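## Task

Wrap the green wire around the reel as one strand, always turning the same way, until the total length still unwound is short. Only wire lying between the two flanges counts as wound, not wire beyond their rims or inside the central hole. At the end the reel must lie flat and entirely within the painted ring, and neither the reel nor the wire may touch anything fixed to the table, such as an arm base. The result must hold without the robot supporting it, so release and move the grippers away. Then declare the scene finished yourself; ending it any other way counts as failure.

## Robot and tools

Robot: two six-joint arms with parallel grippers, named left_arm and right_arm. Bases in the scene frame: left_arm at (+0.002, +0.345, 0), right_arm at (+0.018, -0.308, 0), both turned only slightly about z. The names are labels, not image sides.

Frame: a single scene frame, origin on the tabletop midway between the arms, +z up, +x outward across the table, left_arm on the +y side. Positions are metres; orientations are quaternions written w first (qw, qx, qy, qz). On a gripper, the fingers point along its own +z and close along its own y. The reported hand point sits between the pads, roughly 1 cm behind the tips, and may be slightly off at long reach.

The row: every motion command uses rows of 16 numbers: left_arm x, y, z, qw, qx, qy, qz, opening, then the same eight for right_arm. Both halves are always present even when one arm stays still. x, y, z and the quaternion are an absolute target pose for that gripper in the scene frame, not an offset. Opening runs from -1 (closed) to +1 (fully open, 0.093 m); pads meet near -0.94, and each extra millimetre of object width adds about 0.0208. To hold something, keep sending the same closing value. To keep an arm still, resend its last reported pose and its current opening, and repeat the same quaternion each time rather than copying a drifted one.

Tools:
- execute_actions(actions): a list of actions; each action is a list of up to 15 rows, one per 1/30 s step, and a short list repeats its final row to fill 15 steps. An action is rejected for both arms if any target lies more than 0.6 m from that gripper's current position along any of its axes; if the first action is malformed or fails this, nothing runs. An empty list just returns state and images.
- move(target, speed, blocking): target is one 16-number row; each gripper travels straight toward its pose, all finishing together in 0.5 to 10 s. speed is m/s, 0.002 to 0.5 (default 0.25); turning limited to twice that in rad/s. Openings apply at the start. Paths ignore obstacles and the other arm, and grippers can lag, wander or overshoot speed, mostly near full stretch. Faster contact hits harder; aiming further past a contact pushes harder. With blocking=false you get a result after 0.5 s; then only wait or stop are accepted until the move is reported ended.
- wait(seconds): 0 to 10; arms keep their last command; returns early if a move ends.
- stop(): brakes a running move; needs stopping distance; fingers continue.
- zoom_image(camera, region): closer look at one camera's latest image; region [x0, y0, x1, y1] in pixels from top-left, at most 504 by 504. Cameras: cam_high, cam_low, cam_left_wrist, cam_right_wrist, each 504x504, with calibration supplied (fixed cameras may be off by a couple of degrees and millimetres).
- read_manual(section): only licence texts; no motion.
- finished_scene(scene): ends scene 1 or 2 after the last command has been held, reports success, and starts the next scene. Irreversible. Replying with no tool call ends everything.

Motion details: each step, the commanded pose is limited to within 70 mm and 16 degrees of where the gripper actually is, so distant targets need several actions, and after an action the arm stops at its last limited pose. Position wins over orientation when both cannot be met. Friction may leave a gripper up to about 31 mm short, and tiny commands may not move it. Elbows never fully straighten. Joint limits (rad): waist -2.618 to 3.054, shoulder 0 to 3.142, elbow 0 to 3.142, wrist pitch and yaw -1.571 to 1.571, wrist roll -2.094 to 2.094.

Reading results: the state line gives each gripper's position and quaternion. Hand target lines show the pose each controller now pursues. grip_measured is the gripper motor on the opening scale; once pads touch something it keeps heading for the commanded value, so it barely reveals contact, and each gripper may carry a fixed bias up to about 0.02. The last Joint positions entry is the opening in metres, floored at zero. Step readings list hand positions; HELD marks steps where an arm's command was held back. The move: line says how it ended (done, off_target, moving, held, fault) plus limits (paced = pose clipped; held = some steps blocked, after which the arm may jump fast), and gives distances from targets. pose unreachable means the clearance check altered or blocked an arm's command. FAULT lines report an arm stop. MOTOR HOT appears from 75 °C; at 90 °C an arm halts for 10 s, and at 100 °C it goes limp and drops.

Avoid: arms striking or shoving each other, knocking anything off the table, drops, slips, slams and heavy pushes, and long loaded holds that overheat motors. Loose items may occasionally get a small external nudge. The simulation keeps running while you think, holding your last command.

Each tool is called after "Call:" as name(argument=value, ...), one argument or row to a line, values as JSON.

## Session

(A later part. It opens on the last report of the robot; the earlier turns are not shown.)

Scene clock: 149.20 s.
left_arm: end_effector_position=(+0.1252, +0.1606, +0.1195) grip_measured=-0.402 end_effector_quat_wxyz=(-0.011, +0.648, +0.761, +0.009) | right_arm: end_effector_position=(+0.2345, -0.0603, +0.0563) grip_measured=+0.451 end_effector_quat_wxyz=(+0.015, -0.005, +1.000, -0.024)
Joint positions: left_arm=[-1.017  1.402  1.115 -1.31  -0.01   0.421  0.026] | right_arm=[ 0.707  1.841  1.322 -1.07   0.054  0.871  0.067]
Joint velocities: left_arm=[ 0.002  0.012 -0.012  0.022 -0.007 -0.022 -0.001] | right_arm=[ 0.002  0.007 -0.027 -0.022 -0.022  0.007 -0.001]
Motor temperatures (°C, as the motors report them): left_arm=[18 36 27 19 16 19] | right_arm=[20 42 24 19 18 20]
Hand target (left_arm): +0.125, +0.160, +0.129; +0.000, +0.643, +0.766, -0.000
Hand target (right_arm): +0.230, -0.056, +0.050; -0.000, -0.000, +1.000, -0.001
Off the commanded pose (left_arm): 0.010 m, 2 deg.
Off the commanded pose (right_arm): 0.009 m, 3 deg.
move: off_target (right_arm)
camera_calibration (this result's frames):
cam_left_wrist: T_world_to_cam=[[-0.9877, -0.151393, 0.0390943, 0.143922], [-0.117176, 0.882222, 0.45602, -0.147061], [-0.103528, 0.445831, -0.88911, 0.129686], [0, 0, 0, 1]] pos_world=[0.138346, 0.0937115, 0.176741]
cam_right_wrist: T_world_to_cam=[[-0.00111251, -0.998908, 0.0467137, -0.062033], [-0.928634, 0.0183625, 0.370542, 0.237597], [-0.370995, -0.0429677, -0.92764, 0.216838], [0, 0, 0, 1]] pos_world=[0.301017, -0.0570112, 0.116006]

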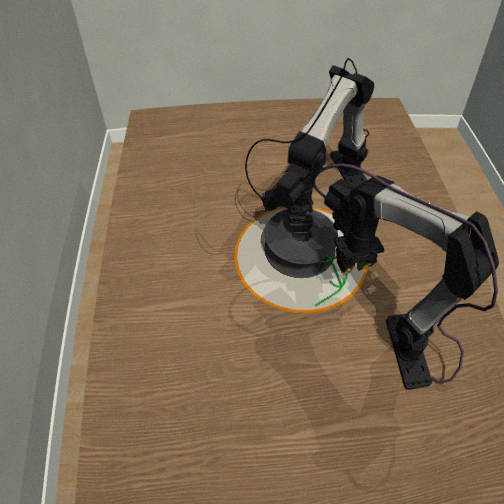

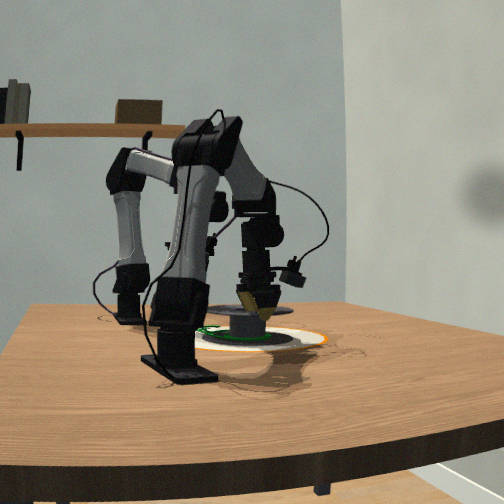

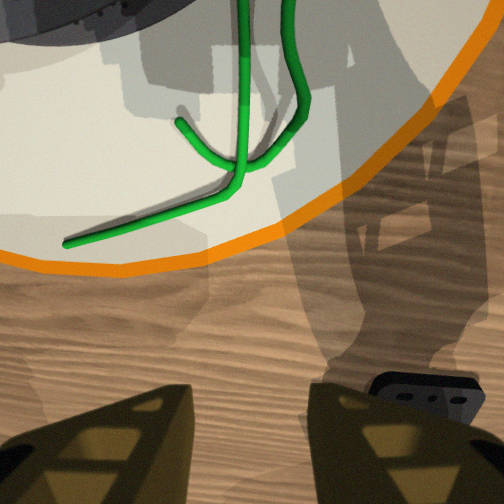

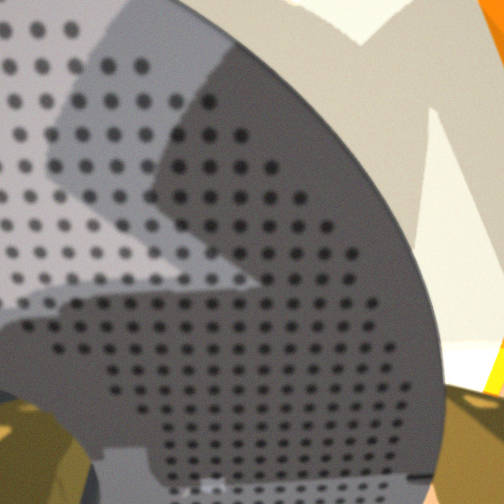

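Call:
move(
  target=[0.134,0.112,0.05,0,0.6428,0.766,0,-0.4,0.23,-0.056,0.05,0,0,1,0,0.3],
  speed=0.15,
)

Call:
move(
  target=[0.134,0.112,-0.008,0,0.6428,0.766,0,-0.4,0.23,-0.056,0.05,0,0,1,0,0.3],
  speed=0.06,
)

Call:
move(
  target=[0.134,0.112,-0.008,0,0.6428,0.766,0,-1,0.23,-0.056,0.05,0,0,1,0,0.3],
  speed=0.06,
)

Scene clock: 157.27 s.
left_arm: end_effector_position=(+0.1366, +0.1144, +0.0578) grip_measured=-0.402 end_effector_quat_wxyz=(+0.005, +0.642, +0.767, +0.003) | right_arm: end_effector_position=(+0.2345, -0.0603, +0.0563) grip_measured=+0.451 end_effector_quat_wxyz=(+0.015, -0.005, +1.000, -0.024)
Joint positions: left_arm=[-1.076  1.588  1.037 -1.012 -0.01   0.345  0.026] | right_arm=[ 0.707  1.841  1.322 -1.07   0.054  0.871  0.067]
Joint velocities: left_arm=[-0.012 -0.017 -0.002 -0.051 -0.007 -0.051 -0.   ] | right_arm=[ 0.002 -0.002 -0.017  0.022  0.007  0.007  0.   ]
Motor temperatures (°C, as the motors report them): left_arm=[18 34 28 19 16 19] | right_arm=[20 42 24 19 18 20]
Hand target (left_arm): +0.133, +0.112, +0.051; -0.000, +0.643, +0.766, +0.000
Hand target (right_arm): +0.230, -0.056, +0.050; -0.000, -0.000, +1.000, -0.001
Off the commanded pose (left_arm): 0.009 m, 1 deg.
Off the commanded pose (right_arm): 0.009 m, 3 deg.
move: off_target (right_arm)
camera_calibration (this result's frames):
cam_left_wrist: T_world_to_cam=[[-0.985631, -0.16702, 0.0251977, 0.152884], [-0.140383, 0.892959, 0.427688, -0.073244], [-0.093933, 0.418005, -0.903575, 0.0992957], [0, 0, 0, 1]] pos_world=[0.149732, 0.0494325, 0.117194]
cam_right_wrist: T_world_to_cam=[[-0.00111251, -0.998908, 0.0467137, -0.062033], [-0.928634, 0.0183625, 0.370542, 0.237597], [-0.370995, -0.0429677, -0.92764, 0.216838], [0, 0, 0, 1]] pos_world=[0.301017, -0.0570112, 0.116006]

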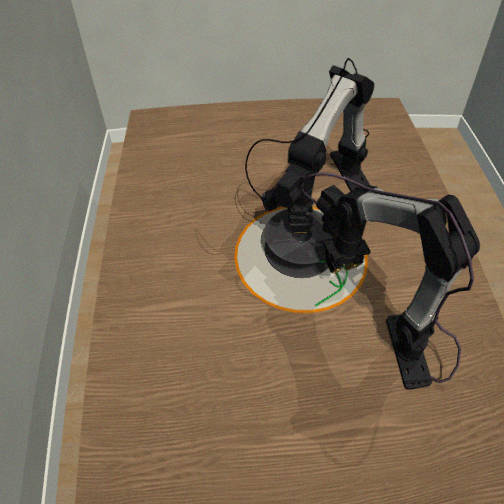

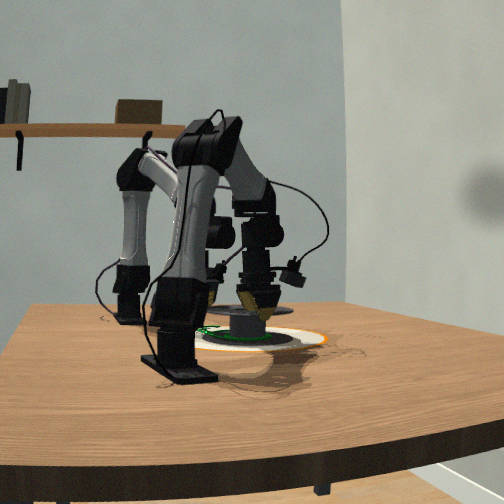

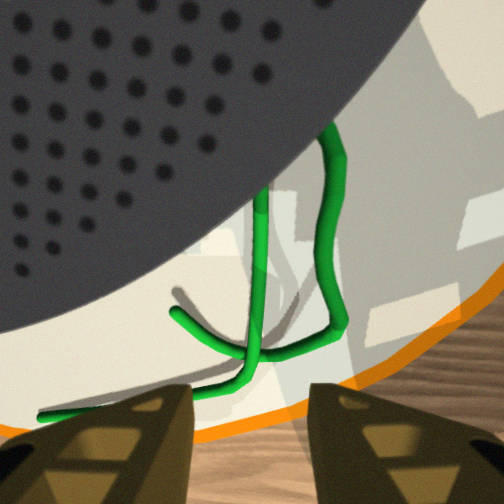

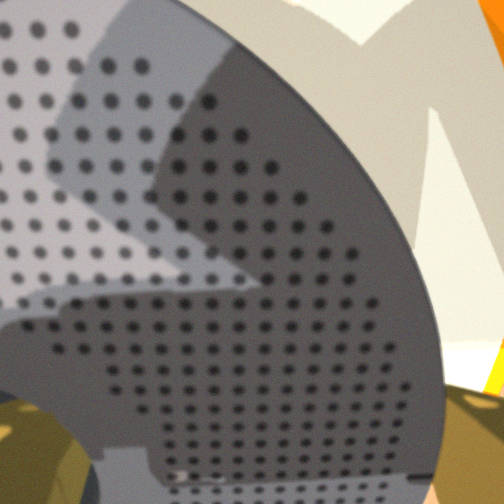

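Scene clock: 158.60 s.
left_arm: end_effector_position=(+0.1385, +0.1085, +0.0144) grip_measured=-0.402 end_effector_quat_wxyz=(+0.018, +0.640, +0.768, -0.005) | right_arm: end_effector_position=(+0.2348, -0.0619, +0.0560) grip_measured=+0.451 end_effector_quat_wxyz=(+0.015, -0.004, +1.000, -0.026)
Joint positions: left_arm=[-1.076  1.652  0.916 -0.797 -0.003  0.34   0.026] | right_arm=[ 0.705  1.841  1.32  -1.072  0.056  0.871  0.067]
Joint velocities: left_arm=[-0.012 -0.002 -0.017  0.007 -0.051 -0.007 -0.   ] | right_arm=[-0.002  0.012 -0.022 -0.022 -0.007  0.051 -0.   ]
Motor temperatures (°C, as the motors report them): left_arm=[18 34 28 19 16 19] | right_arm=[20 42 24 19 18 20]
Hand target (left_arm): +0.133, +0.113, -0.006; -0.000, +0.643, +0.766, +0.000
Hand target (right_arm): +0.230, -0.056, +0.050; -0.000, -0.000, +1.000, -0.001
Off the commanded pose (left_arm): 0.023 m, 2 deg.
Off the commanded pose (right_arm): 0.010 m, 3 deg.
move: off_target (left_arm, right_arm)
camera_calibration (this result's frames):
cam_left_wrist: T_world_to_cam=[[-0.985089, -0.170643, 0.0219247, 0.155227], [-0.147863, 0.904868, 0.399187, -0.0490031], [-0.0879575, 0.389993, -0.916607, 0.0650674], [0, 0, 0, 1]] pos_world=[0.15139, 0.0454541, 0.0757993]
cam_right_wrist: T_world_to_cam=[[-0.00332713, -0.998675, 0.05135, -0.0633154], [-0.92845, 0.0221588, 0.370796, 0.238161], [-0.371443, -0.0464422, -0.927294, 0.216432], [0, 0, 0, 1]] pos_world=[0.301302, -0.0584573, 0.115638]

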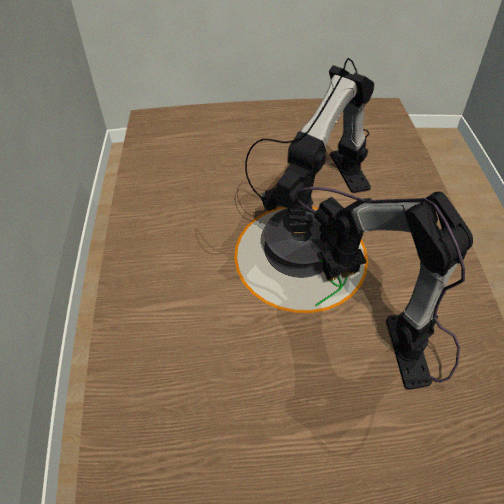

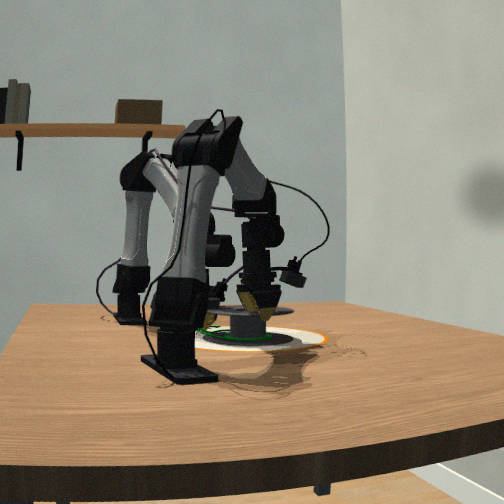

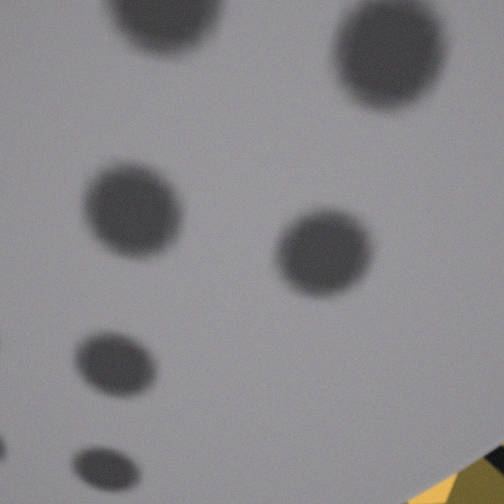

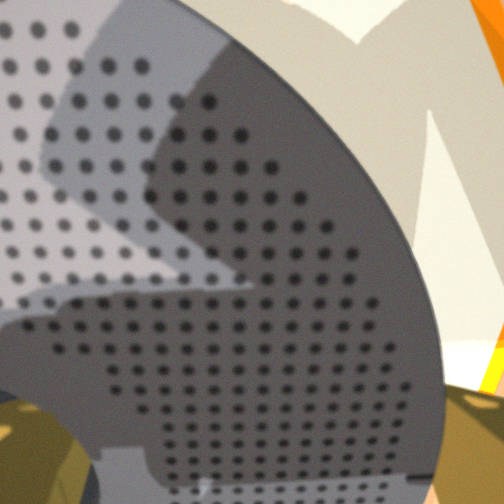

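Scene clock: 159.33 s.
left_arm: end_effector_position=(+0.1399, +0.1042, +0.0133) grip_measured=-0.992 end_effector_quat_wxyz=(+0.025, +0.640, +0.768, -0.011) | right_arm: end_effector_position=(+0.2348, -0.0622, +0.0560) grip_measured=+0.451 end_effector_quat_wxyz=(+0.015, -0.004, +1.000, -0.027)
Joint positions: left_arm=[-1.076  1.657  0.916 -0.776  0.003  0.339  0.   ] | right_arm=[ 0.705  1.841  1.32  -1.073  0.058  0.871  0.067]
Joint velocities: left_arm=[ 0.007 -0.007  0.007 -0.007 -0.051 -0.007  0.   ] | right_arm=[ 0.007  0.002  0.002 -0.022 -0.007  0.022 -0.001]
Motor temperatures (°C, as the motors report them): left_arm=[18 34 28 19 16 19] | right_arm=[20 42 24 19 18 20]
Hand target (left_arm): +0.133, +0.113, -0.006; -0.000, +0.643, +0.766, +0.000
Hand target (right_arm): +0.230, -0.056, +0.050; +0.000, -0.000, +1.000, -0.001
Off the commanded pose (left_arm): 0.023 m, 3 deg.
Off the commanded pose (right_arm): 0.010 m, 4 deg.
move: off_target (left_arm, right_arm)
camera_calibration (this result's frames):
cam_left_wrist: T_world_to_cam=[[-0.985065, -0.170806, 0.0217355, 0.155931], [-0.149488, 0.911022, 0.384307, -0.0447359], [-0.0854435, 0.375318, -0.92295, 0.0671644], [0, 0, 0, 1]] pos_world=[0.152654, 0.0421814, 0.0757924]
cam_right_wrist: T_world_to_cam=[[-0.00293491, -0.998579, 0.0532121, -0.0638832], [-0.928616, 0.022465, 0.370361, 0.238263], [-0.37103, -0.0483266, -0.927362, 0.216231], [0, 0, 0, 1]] pos_world=[0.301296, -0.0586952, 0.115681]

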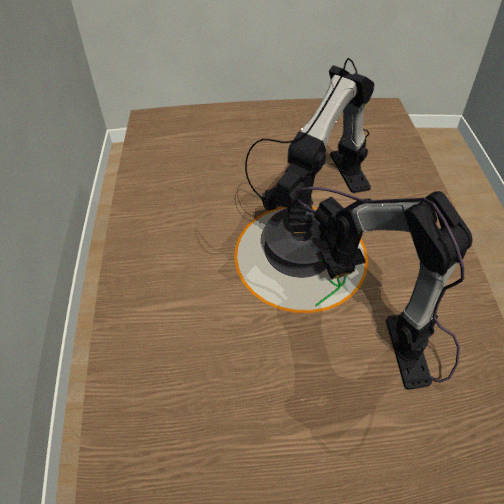

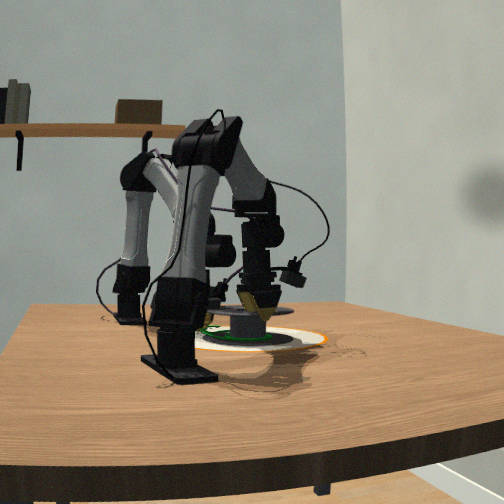

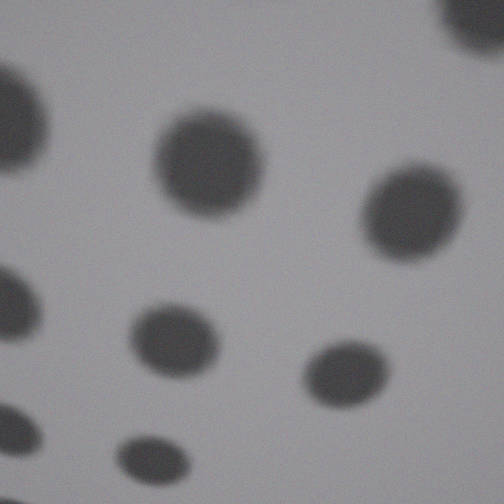

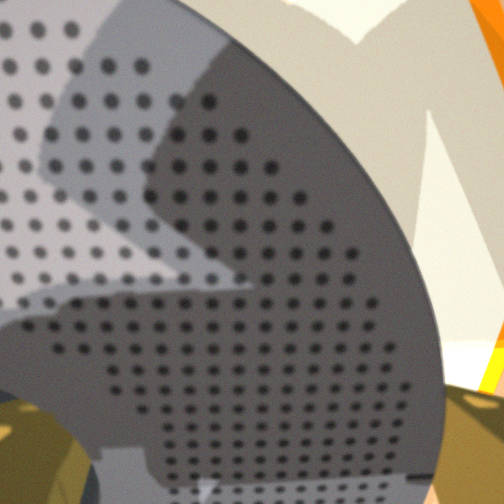

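Call:
move(
  target=[0.136,0.15,0.036,0,0.6428,0.766,0,-1,0.23,-0.056,0.05,0,0,1,0,0.3],
  speed=0.06,
)

Call:
move(
  target=[0.136,0.15,0.033,0,1,0.03,0,-1,0.23,-0.056,0.05,0,0,1,0,0.3],
  speed=0.25,
)

Scene clock: 160.90 s.
left_arm: end_effector_position=(+0.1422, +0.1365, +0.0338) grip_measured=-0.992 end_effector_quat_wxyz=(+0.015, +0.643, +0.765, -0.006) | right_arm: end_effector_position=(+0.2348, -0.0622, +0.0560) grip_measured=+0.451 end_effector_quat_wxyz=(+0.015, -0.004, +1.000, -0.027)
Joint positions: left_arm=[-1.004  1.54   0.887 -0.885  0.003  0.421  0.   ] | right_arm=[ 0.705  1.841  1.32  -1.073  0.058  0.871  0.067]
Joint velocities: left_arm=[ 0.002 -0.007  0.017  0.081  0.007  0.007  0.   ] | right_arm=[-0.002 -0.012 -0.007 -0.037  0.022 -0.037  0.   ]
Motor temperatures (°C, as the motors report them): left_arm=[18 34 28 19 16 19] | right_arm=[20 42 24 19 18 20]
Hand target (left_arm): +0.137, +0.149, +0.035; +0.000, +0.643, +0.766, -0.000
Hand target (right_arm): +0.230, -0.056, +0.050; -0.000, -0.000, +1.000, -0.001
Off the commanded pose (left_arm): 0.015 m, 2 deg.
Off the commanded pose (right_arm): 0.010 m, 4 deg.
move: off_target (left_arm, right_arm)
camera_calibration (this result's frames):
cam_left_wrist: T_world_to_cam=[[-0.986447, -0.161943, 0.0263934, 0.162087], [-0.137741, 0.904723, 0.403118, -0.0831104], [-0.0891609, 0.394019, -0.914768, 0.071872], [0, 0, 0, 1]] pos_world=[0.154851, 0.0731219, 0.0949714]
cam_right_wrist: T_world_to_cam=[[-0.00293491, -0.998579, 0.0532121, -0.0638832], [-0.928616, 0.022465, 0.370361, 0.238263], [-0.37103, -0.0483266, -0.927362, 0.216231], [0, 0, 0, 1]] pos_world=[0.301296, -0.0586952, 0.115681]

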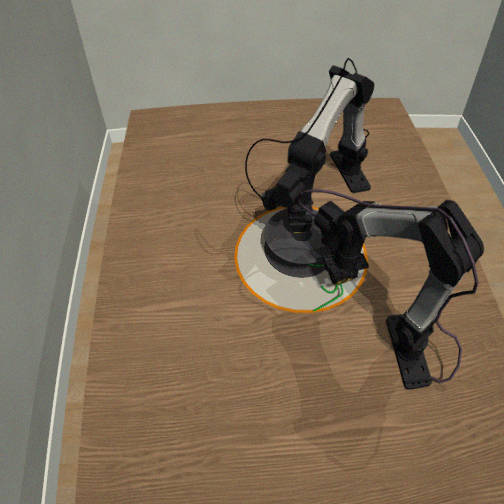

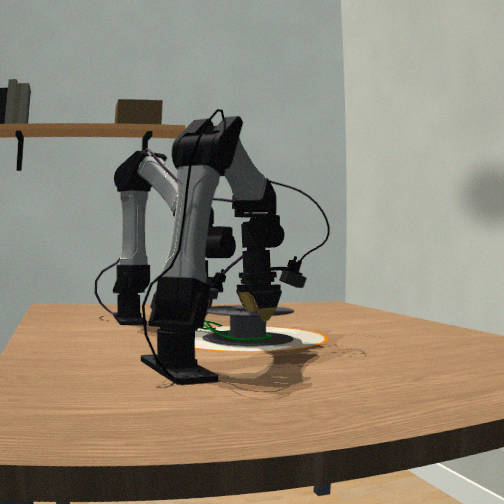

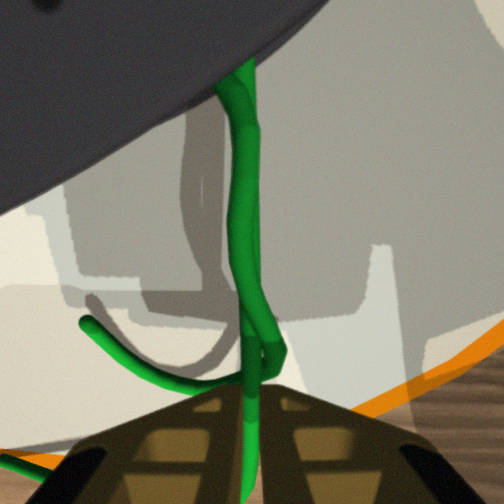

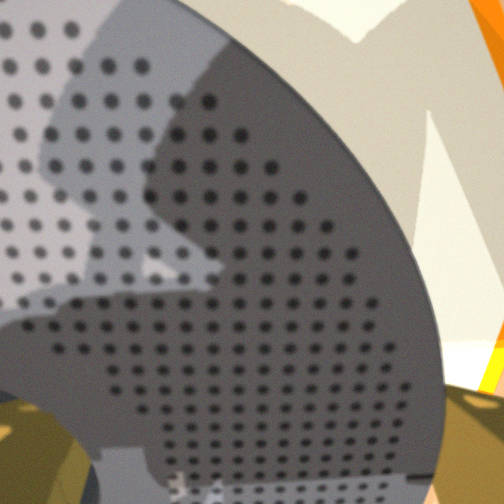

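Scene clock: 164.80 s.
left_arm: end_effector_position=(+0.1396, +0.1403, +0.0314) grip_measured=-0.992 end_effector_quat_wxyz=(+0.008, +0.999, +0.041, +0.003) | right_arm: end_effector_position=(+0.2348, -0.0622, +0.0560) grip_measured=+0.451 end_effector_quat_wxyz=(+0.015, -0.004, +1.000, -0.027)
Joint positions: left_arm=[-1.004  1.54   0.877 -0.89   0.003  2.082  0.   ] | right_arm=[ 0.705  1.841  1.32  -1.073  0.058  0.871  0.067]
Joint velocities: left_arm=[-0.022  0.017  0.017  0.037  0.081 -0.037  0.   ] | right_arm=[ 0.002  0.012 -0.012  0.022  0.022 -0.066 -0.001]
Motor temperatures (°C, as the motors report them): left_arm=[18 34 27 19 16 19] | right_arm=[20 42 24 19 18 20]
Hand target (left_arm): +0.136, +0.150, +0.033; -0.003, +0.999, +0.037, +0.004
Hand target (right_arm): +0.230, -0.056, +0.050; -0.000, -0.000, +1.000, -0.001
Off the commanded pose (left_arm): 0.010 m, 2 deg.
Off the commanded pose (right_arm): 0.010 m, 4 deg.
joint sent to its limit (left arm) — the command would take joint 6 (wrist roll) past its upper limit, so that joint was sent only as far as its limit.
move: off_target (right_arm)
camera_calibration (this result's frames):
cam_left_wrist: T_world_to_cam=[[-0.0732885, 0.997092, 0.0208965, -0.129777], [0.897801, 0.0568379, 0.436718, -0.1126], [0.434261, 0.0507674, -0.899355, 0.0424788], [0, 0, 0, 1]] pos_world=[0.0731341, 0.133643, 0.0900898]
cam_right_wrist: T_world_to_cam=[[-0.00293491, -0.998579, 0.0532121, -0.0638832], [-0.928616, 0.022465, 0.370361, 0.238263], [-0.37103, -0.0483266, -0.927362, 0.216231], [0, 0, 0, 1]] pos_world=[0.301296, -0.0586952, 0.115681]

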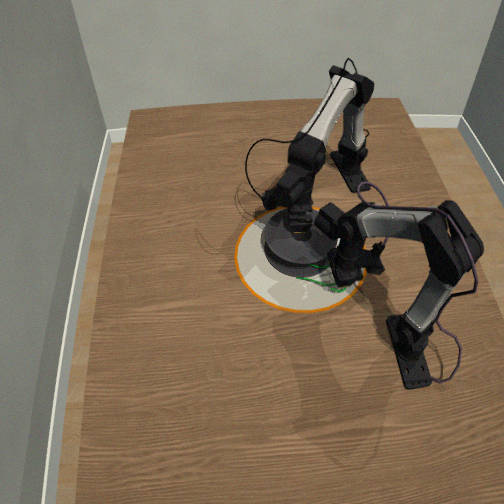

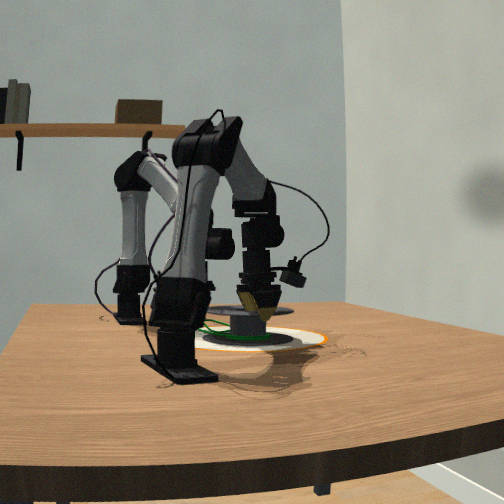

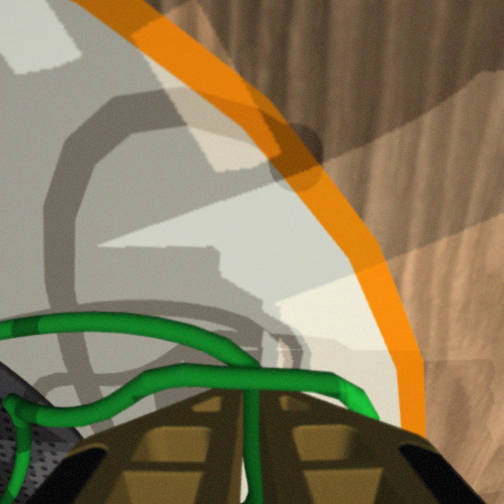

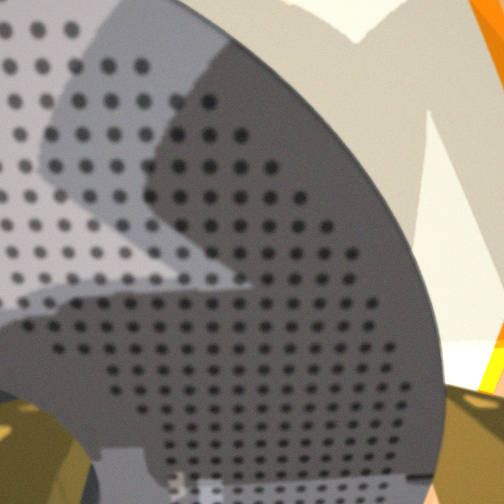

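Call:
move(
  target=[0.139,0.142,0.022,0,1,0.04,0,-0.4,0.23,-0.056,0.05,0,0,1,0,0.3],
  speed=0.05,
)

Call:
move(
  target=[0.125,0.17,0.14,0,0.6428,0.766,0,-0.4,0.23,-0.056,0.05,0,0,1,0,0.3],
  speed=0.3,
)

Scene clock: 166.53 s.
left_arm: end_effector_position=(+0.1400, +0.1398, +0.0314) grip_measured=-0.402 end_effector_quat_wxyz=(+0.009, +0.999, +0.040, +0.004) | right_arm: end_effector_position=(+0.2348, -0.0622, +0.0560) grip_measured=+0.451 end_effector_quat_wxyz=(+0.015, -0.004, +1.000, -0.027)
Joint positions: left_arm=[-1.004  1.54   0.877 -0.887  0.003  2.085  0.026] | right_arm=[ 0.705  1.841  1.32  -1.073  0.058  0.871  0.067]
Joint velocities: left_arm=[-0.022  0.002 -0.007 -0.051  0.037  0.007 -0.   ] | right_arm=[-0.012 -0.002 -0.007 -0.007  0.007  0.022  0.001]
Motor temperatures (°C, as the motors report them): left_arm=[18 33 27 19 16 19] | right_arm=[20 42 24 19 18 20]
Hand target (left_arm): +0.139, +0.142, +0.022; -0.000, +0.999, +0.040, +0.000
Hand target (right_arm): +0.230, -0.056, +0.050; -0.000, -0.000, +1.000, -0.001
Off the commanded pose (left_arm): 0.010 m, 1 deg.
Off the commanded pose (right_arm): 0.010 m, 4 deg.
move: off_target (right_arm)
camera_calibration (this result's frames):
cam_left_wrist: T_world_to_cam=[[-0.0706565, 0.997327, 0.0186008, -0.129545], [0.897277, 0.0553998, 0.437978, -0.112665], [0.435777, 0.047636, -0.898793, 0.0425678], [0, 0, 0, 1]] pos_world=[0.0733884, 0.133413, 0.090014]
cam_right_wrist: T_world_to_cam=[[-0.00293491, -0.998579, 0.0532121, -0.0638832], [-0.928616, 0.022465, 0.370361, 0.238263], [-0.37103, -0.0483266, -0.927362, 0.216231], [0, 0, 0, 1]] pos_world=[0.301296, -0.0586952, 0.115681]

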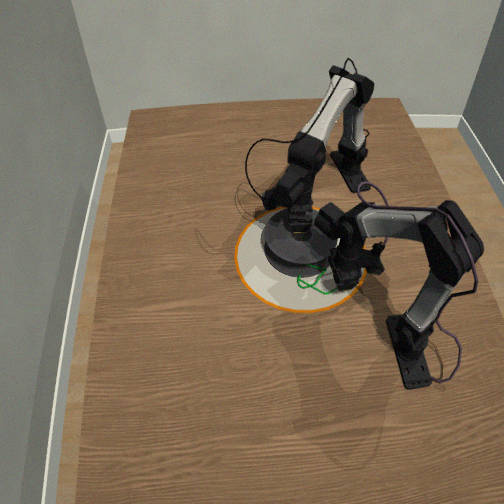

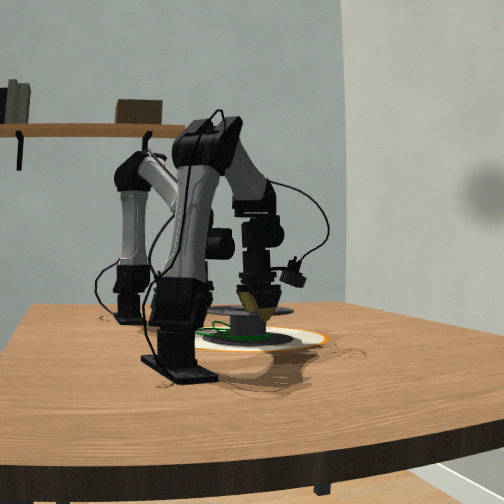

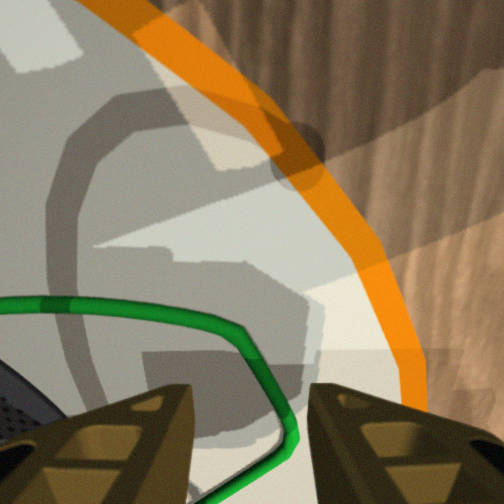

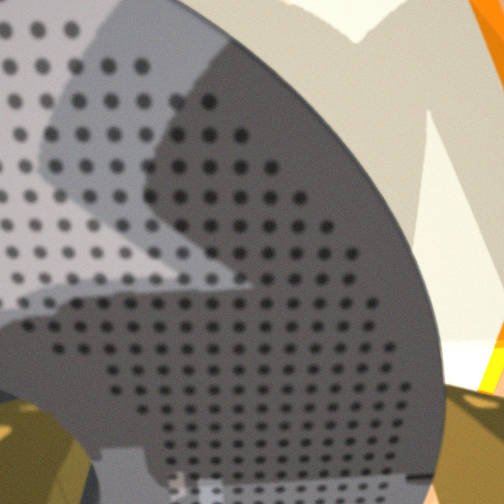

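Scene clock: 169.90 s.
left_arm: end_effector_position=(+0.1239, +0.1689, +0.1296) grip_measured=-0.402 end_effector_quat_wxyz=(-0.013, +0.648, +0.761, +0.002) | right_arm: end_effector_position=(+0.2348, -0.0622, +0.0560) grip_measured=+0.451 end_effector_quat_wxyz=(+0.015, -0.004, +1.000, -0.027)
Joint positions: left_arm=[-0.99   1.371  1.13  -1.355  0.003  0.448  0.026] | right_arm=[ 0.705  1.841  1.32  -1.073  0.058  0.871  0.067]
Joint velocities: left_arm=[ 0.007 -0.022  0.002  0.007  0.037 -0.007  0.   ] | right_arm=[ 0.012 -0.007  0.002 -0.081  0.007  0.022  0.001]
Motor temperatures (°C, as the motors report them): left_arm=[18 33 28 19 16 19] | right_arm=[20 42 24 19 18 20]
Hand target (left_arm): +0.125, +0.170, +0.139; +0.000, +0.643, +0.766, -0.000
Hand target (right_arm): +0.230, -0.056, +0.050; -0.000, -0.000, +1.000, -0.001
Off the commanded pose (left_arm): 0.011 m, 2 deg.
Off the commanded pose (right_arm): 0.010 m, 4 deg.
move: off_target (left_arm, right_arm)
camera_calibration (this result's frames):
cam_left_wrist: T_world_to_cam=[[-0.987154, -0.151364, 0.0511409, 0.141889], [-0.112523, 0.885896, 0.450029, -0.159599], [-0.113424, 0.438494, -0.891548, 0.137504], [0, 0, 0, 1]] pos_world=[0.137704, 0.10257, 0.187159]
cam_right_wrist: T_world_to_cam=[[-0.00293491, -0.998579, 0.0532121, -0.0638832], [-0.928616, 0.022465, 0.370361, 0.238263], [-0.37103, -0.0483266, -0.927362, 0.216231], [0, 0, 0, 1]] pos_world=[0.301296, -0.0586952, 0.115681]

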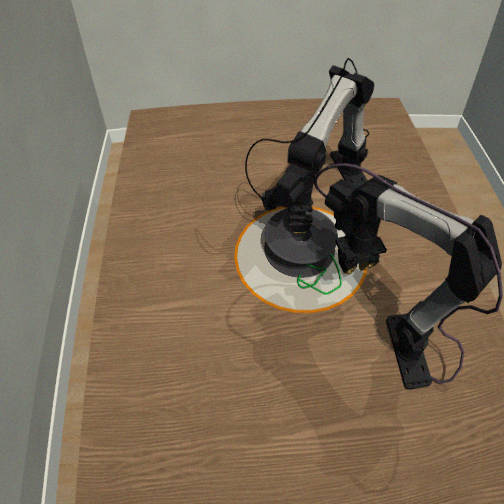

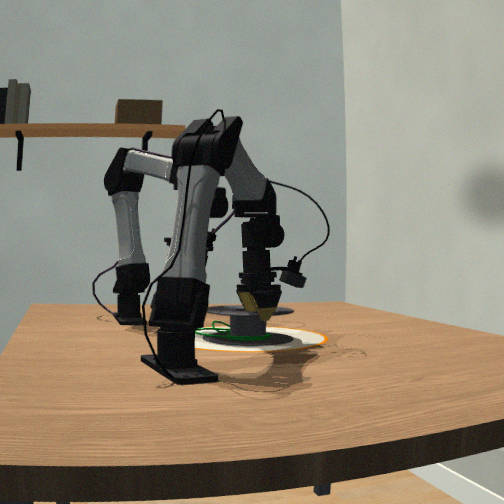

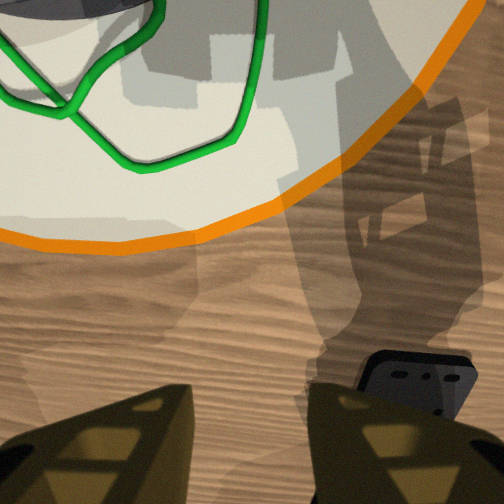

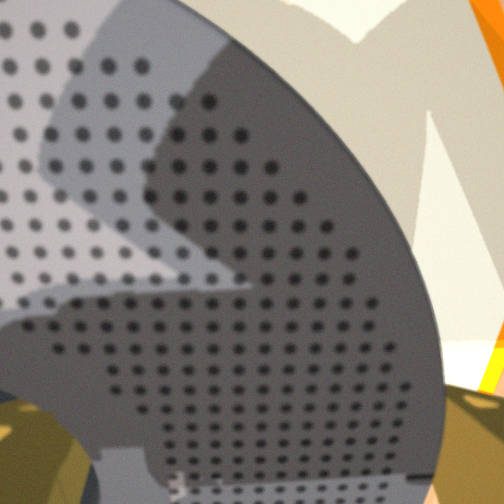

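Call:
zoom_image(
  camera="cam_high",
  region=[250,220,370,320],
)

Region (250, 220, 370, 320) of cam_high's 504x504 image, scaled by 4.200, with more detail than that image has.

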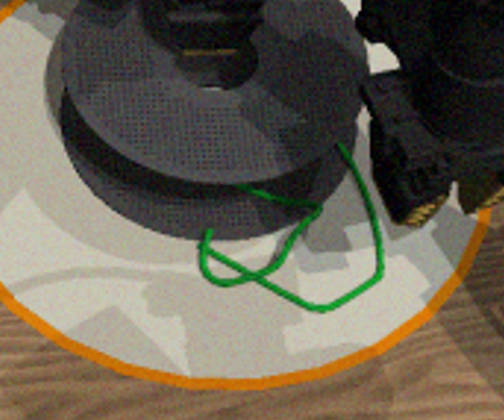

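Call:
move(
  target=[0.196,0.13,0.06,0,0.91,0.4147,0,-0.55,0.23,-0.056,0.05,0,0,1,0,0.3],
  speed=0.2,
)

Scene clock: 188.20 s.
left_arm: end_effector_position=(+0.1875, +0.1327, +0.0627) grip_measured=-0.548 end_effector_quat_wxyz=(-0.006, +0.910, +0.414, -0.003) | right_arm: end_effector_position=(+0.2348, -0.0622, +0.0560) grip_measured=+0.451 end_effector_quat_wxyz=(+0.015, -0.004, +1.000, -0.027)
Joint positions: left_arm=[-0.878  1.657  1.13  -1.056  0.003  1.437  0.019] | right_arm=[ 0.705  1.841  1.32  -1.073  0.058  0.871  0.067]
Joint velocities: left_arm=[-0.012 -0.007 -0.007 -0.037 -0.022 -0.007  0.   ] | right_arm=[-0.017  0.002 -0.002 -0.007 -0.007 -0.081 -0.   ]
Motor temperatures (°C, as the motors report them): left_arm=[18 31 29 19 16 19] | right_arm=[20 42 23 19 18 20]
Hand target (left_arm): +0.195, +0.129, +0.061; +0.001, +0.910, +0.415, +0.000
Hand target (right_arm): +0.230, -0.056, +0.050; -0.000, -0.000, +1.000, -0.001
Off the commanded pose (left_arm): 0.009 m, 1 deg.
Off the commanded pose (right_arm): 0.010 m, 4 deg.
move: off_target (right_arm)
camera_calibration (this result's frames):
cam_left_wrist: T_world_to_cam=[[-0.7472, 0.662666, 0.0506572, 0.0495981], [0.615311, 0.660966, 0.429554, -0.195616], [0.251168, 0.352132, -0.901619, 0.0446961], [0, 0, 0, 1]] pos_world=[0.146198, 0.0806895, 0.121814]
cam_right_wrist: T_world_to_cam=[[-0.00293491, -0.998579, 0.0532121, -0.0638832], [-0.928616, 0.022465, 0.370361, 0.238263], [-0.37103, -0.0483266, -0.927362, 0.216231], [0, 0, 0, 1]] pos_world=[0.301296, -0.0586952, 0.115681]

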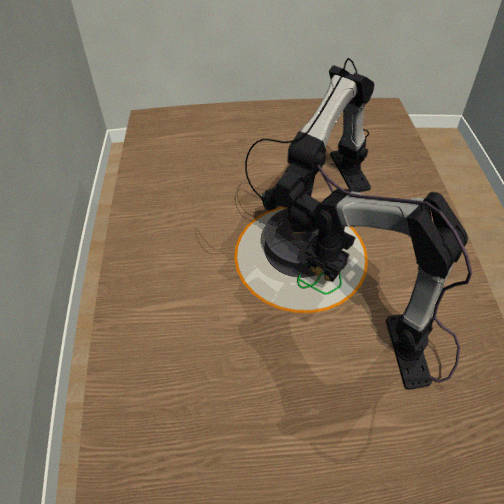

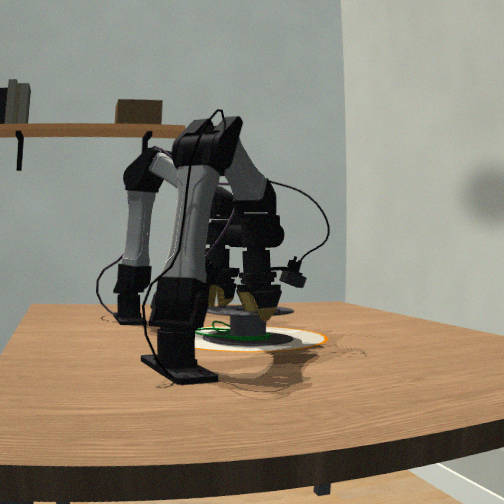

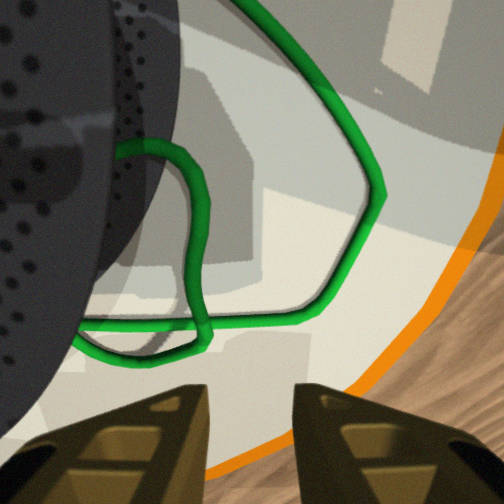

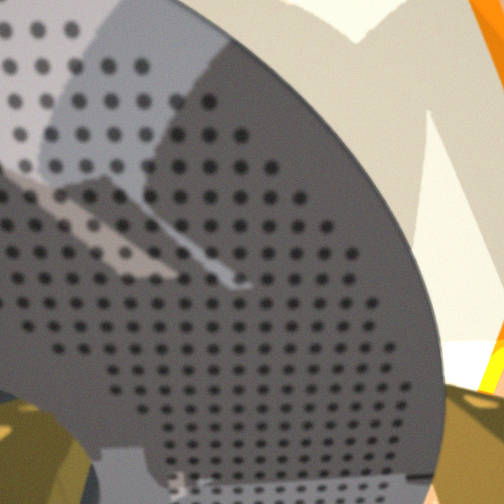

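Call:
execute_actions(
  actions=[],
)

Scene clock: 190.70 s.
left_arm: end_effector_position=(+0.1877, +0.1326, +0.0627) grip_measured=-0.548 end_effector_quat_wxyz=(-0.005, +0.911, +0.413, -0.003) | right_arm: end_effector_position=(+0.2348, -0.0622, +0.0560) grip_measured=+0.451 end_effector_quat_wxyz=(+0.015, -0.004, +1.000, -0.027)
Joint positions: left_arm=[-0.878  1.657  1.13  -1.056  0.003  1.44   0.019] | right_arm=[ 0.705  1.841  1.32  -1.073  0.058  0.871  0.067]
Joint velocities: left_arm=[ 0.002 -0.002  0.017  0.007  0.007  0.022  0.001] | right_arm=[-0.012  0.012 -0.007  0.081 -0.022 -0.007 -0.   ]
Motor temperatures (°C, as the motors report them): left_arm=[18 31 29 19 16 19] | right_arm=[20 42 23 19 18 20]
Hand target (left_arm): +0.195, +0.129, +0.061; +0.001, +0.910, +0.415, +0.000
Hand target (right_arm): +0.230, -0.056, +0.050; -0.000, -0.000, +1.000, -0.001
Off the commanded pose (left_arm): 0.009 m, 1 deg.
Off the commanded pose (right_arm): 0.010 m, 4 deg.
camera_calibration (this result's frames):
cam_left_wrist: T_world_to_cam=[[-0.745198, 0.664974, 0.0498976, 0.0491475], [0.617119, 0.659346, 0.42945, -0.195716], [0.252673, 0.350818, -0.901711, 0.0446099], [0, 0, 0, 1]] pos_world=[0.146133, 0.0807127, 0.121823]
cam_right_wrist: T_world_to_cam=[[-0.00293491, -0.998579, 0.0532121, -0.0638832], [-0.928616, 0.022465, 0.370361, 0.238263], [-0.37103, -0.0483266, -0.927362, 0.216231], [0, 0, 0, 1]] pos_world=[0.301296, -0.0586952, 0.115681]

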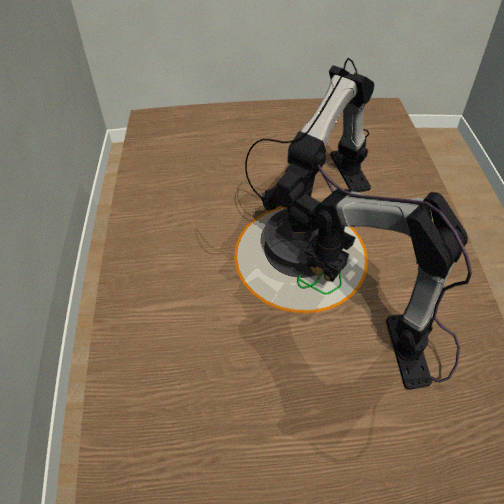

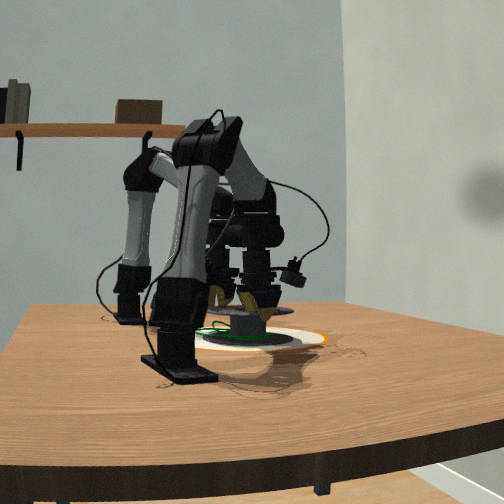

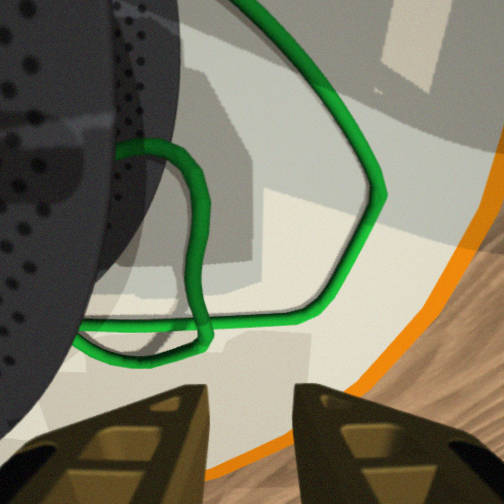

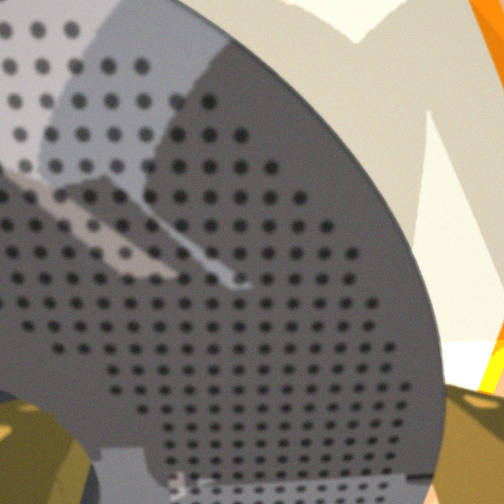

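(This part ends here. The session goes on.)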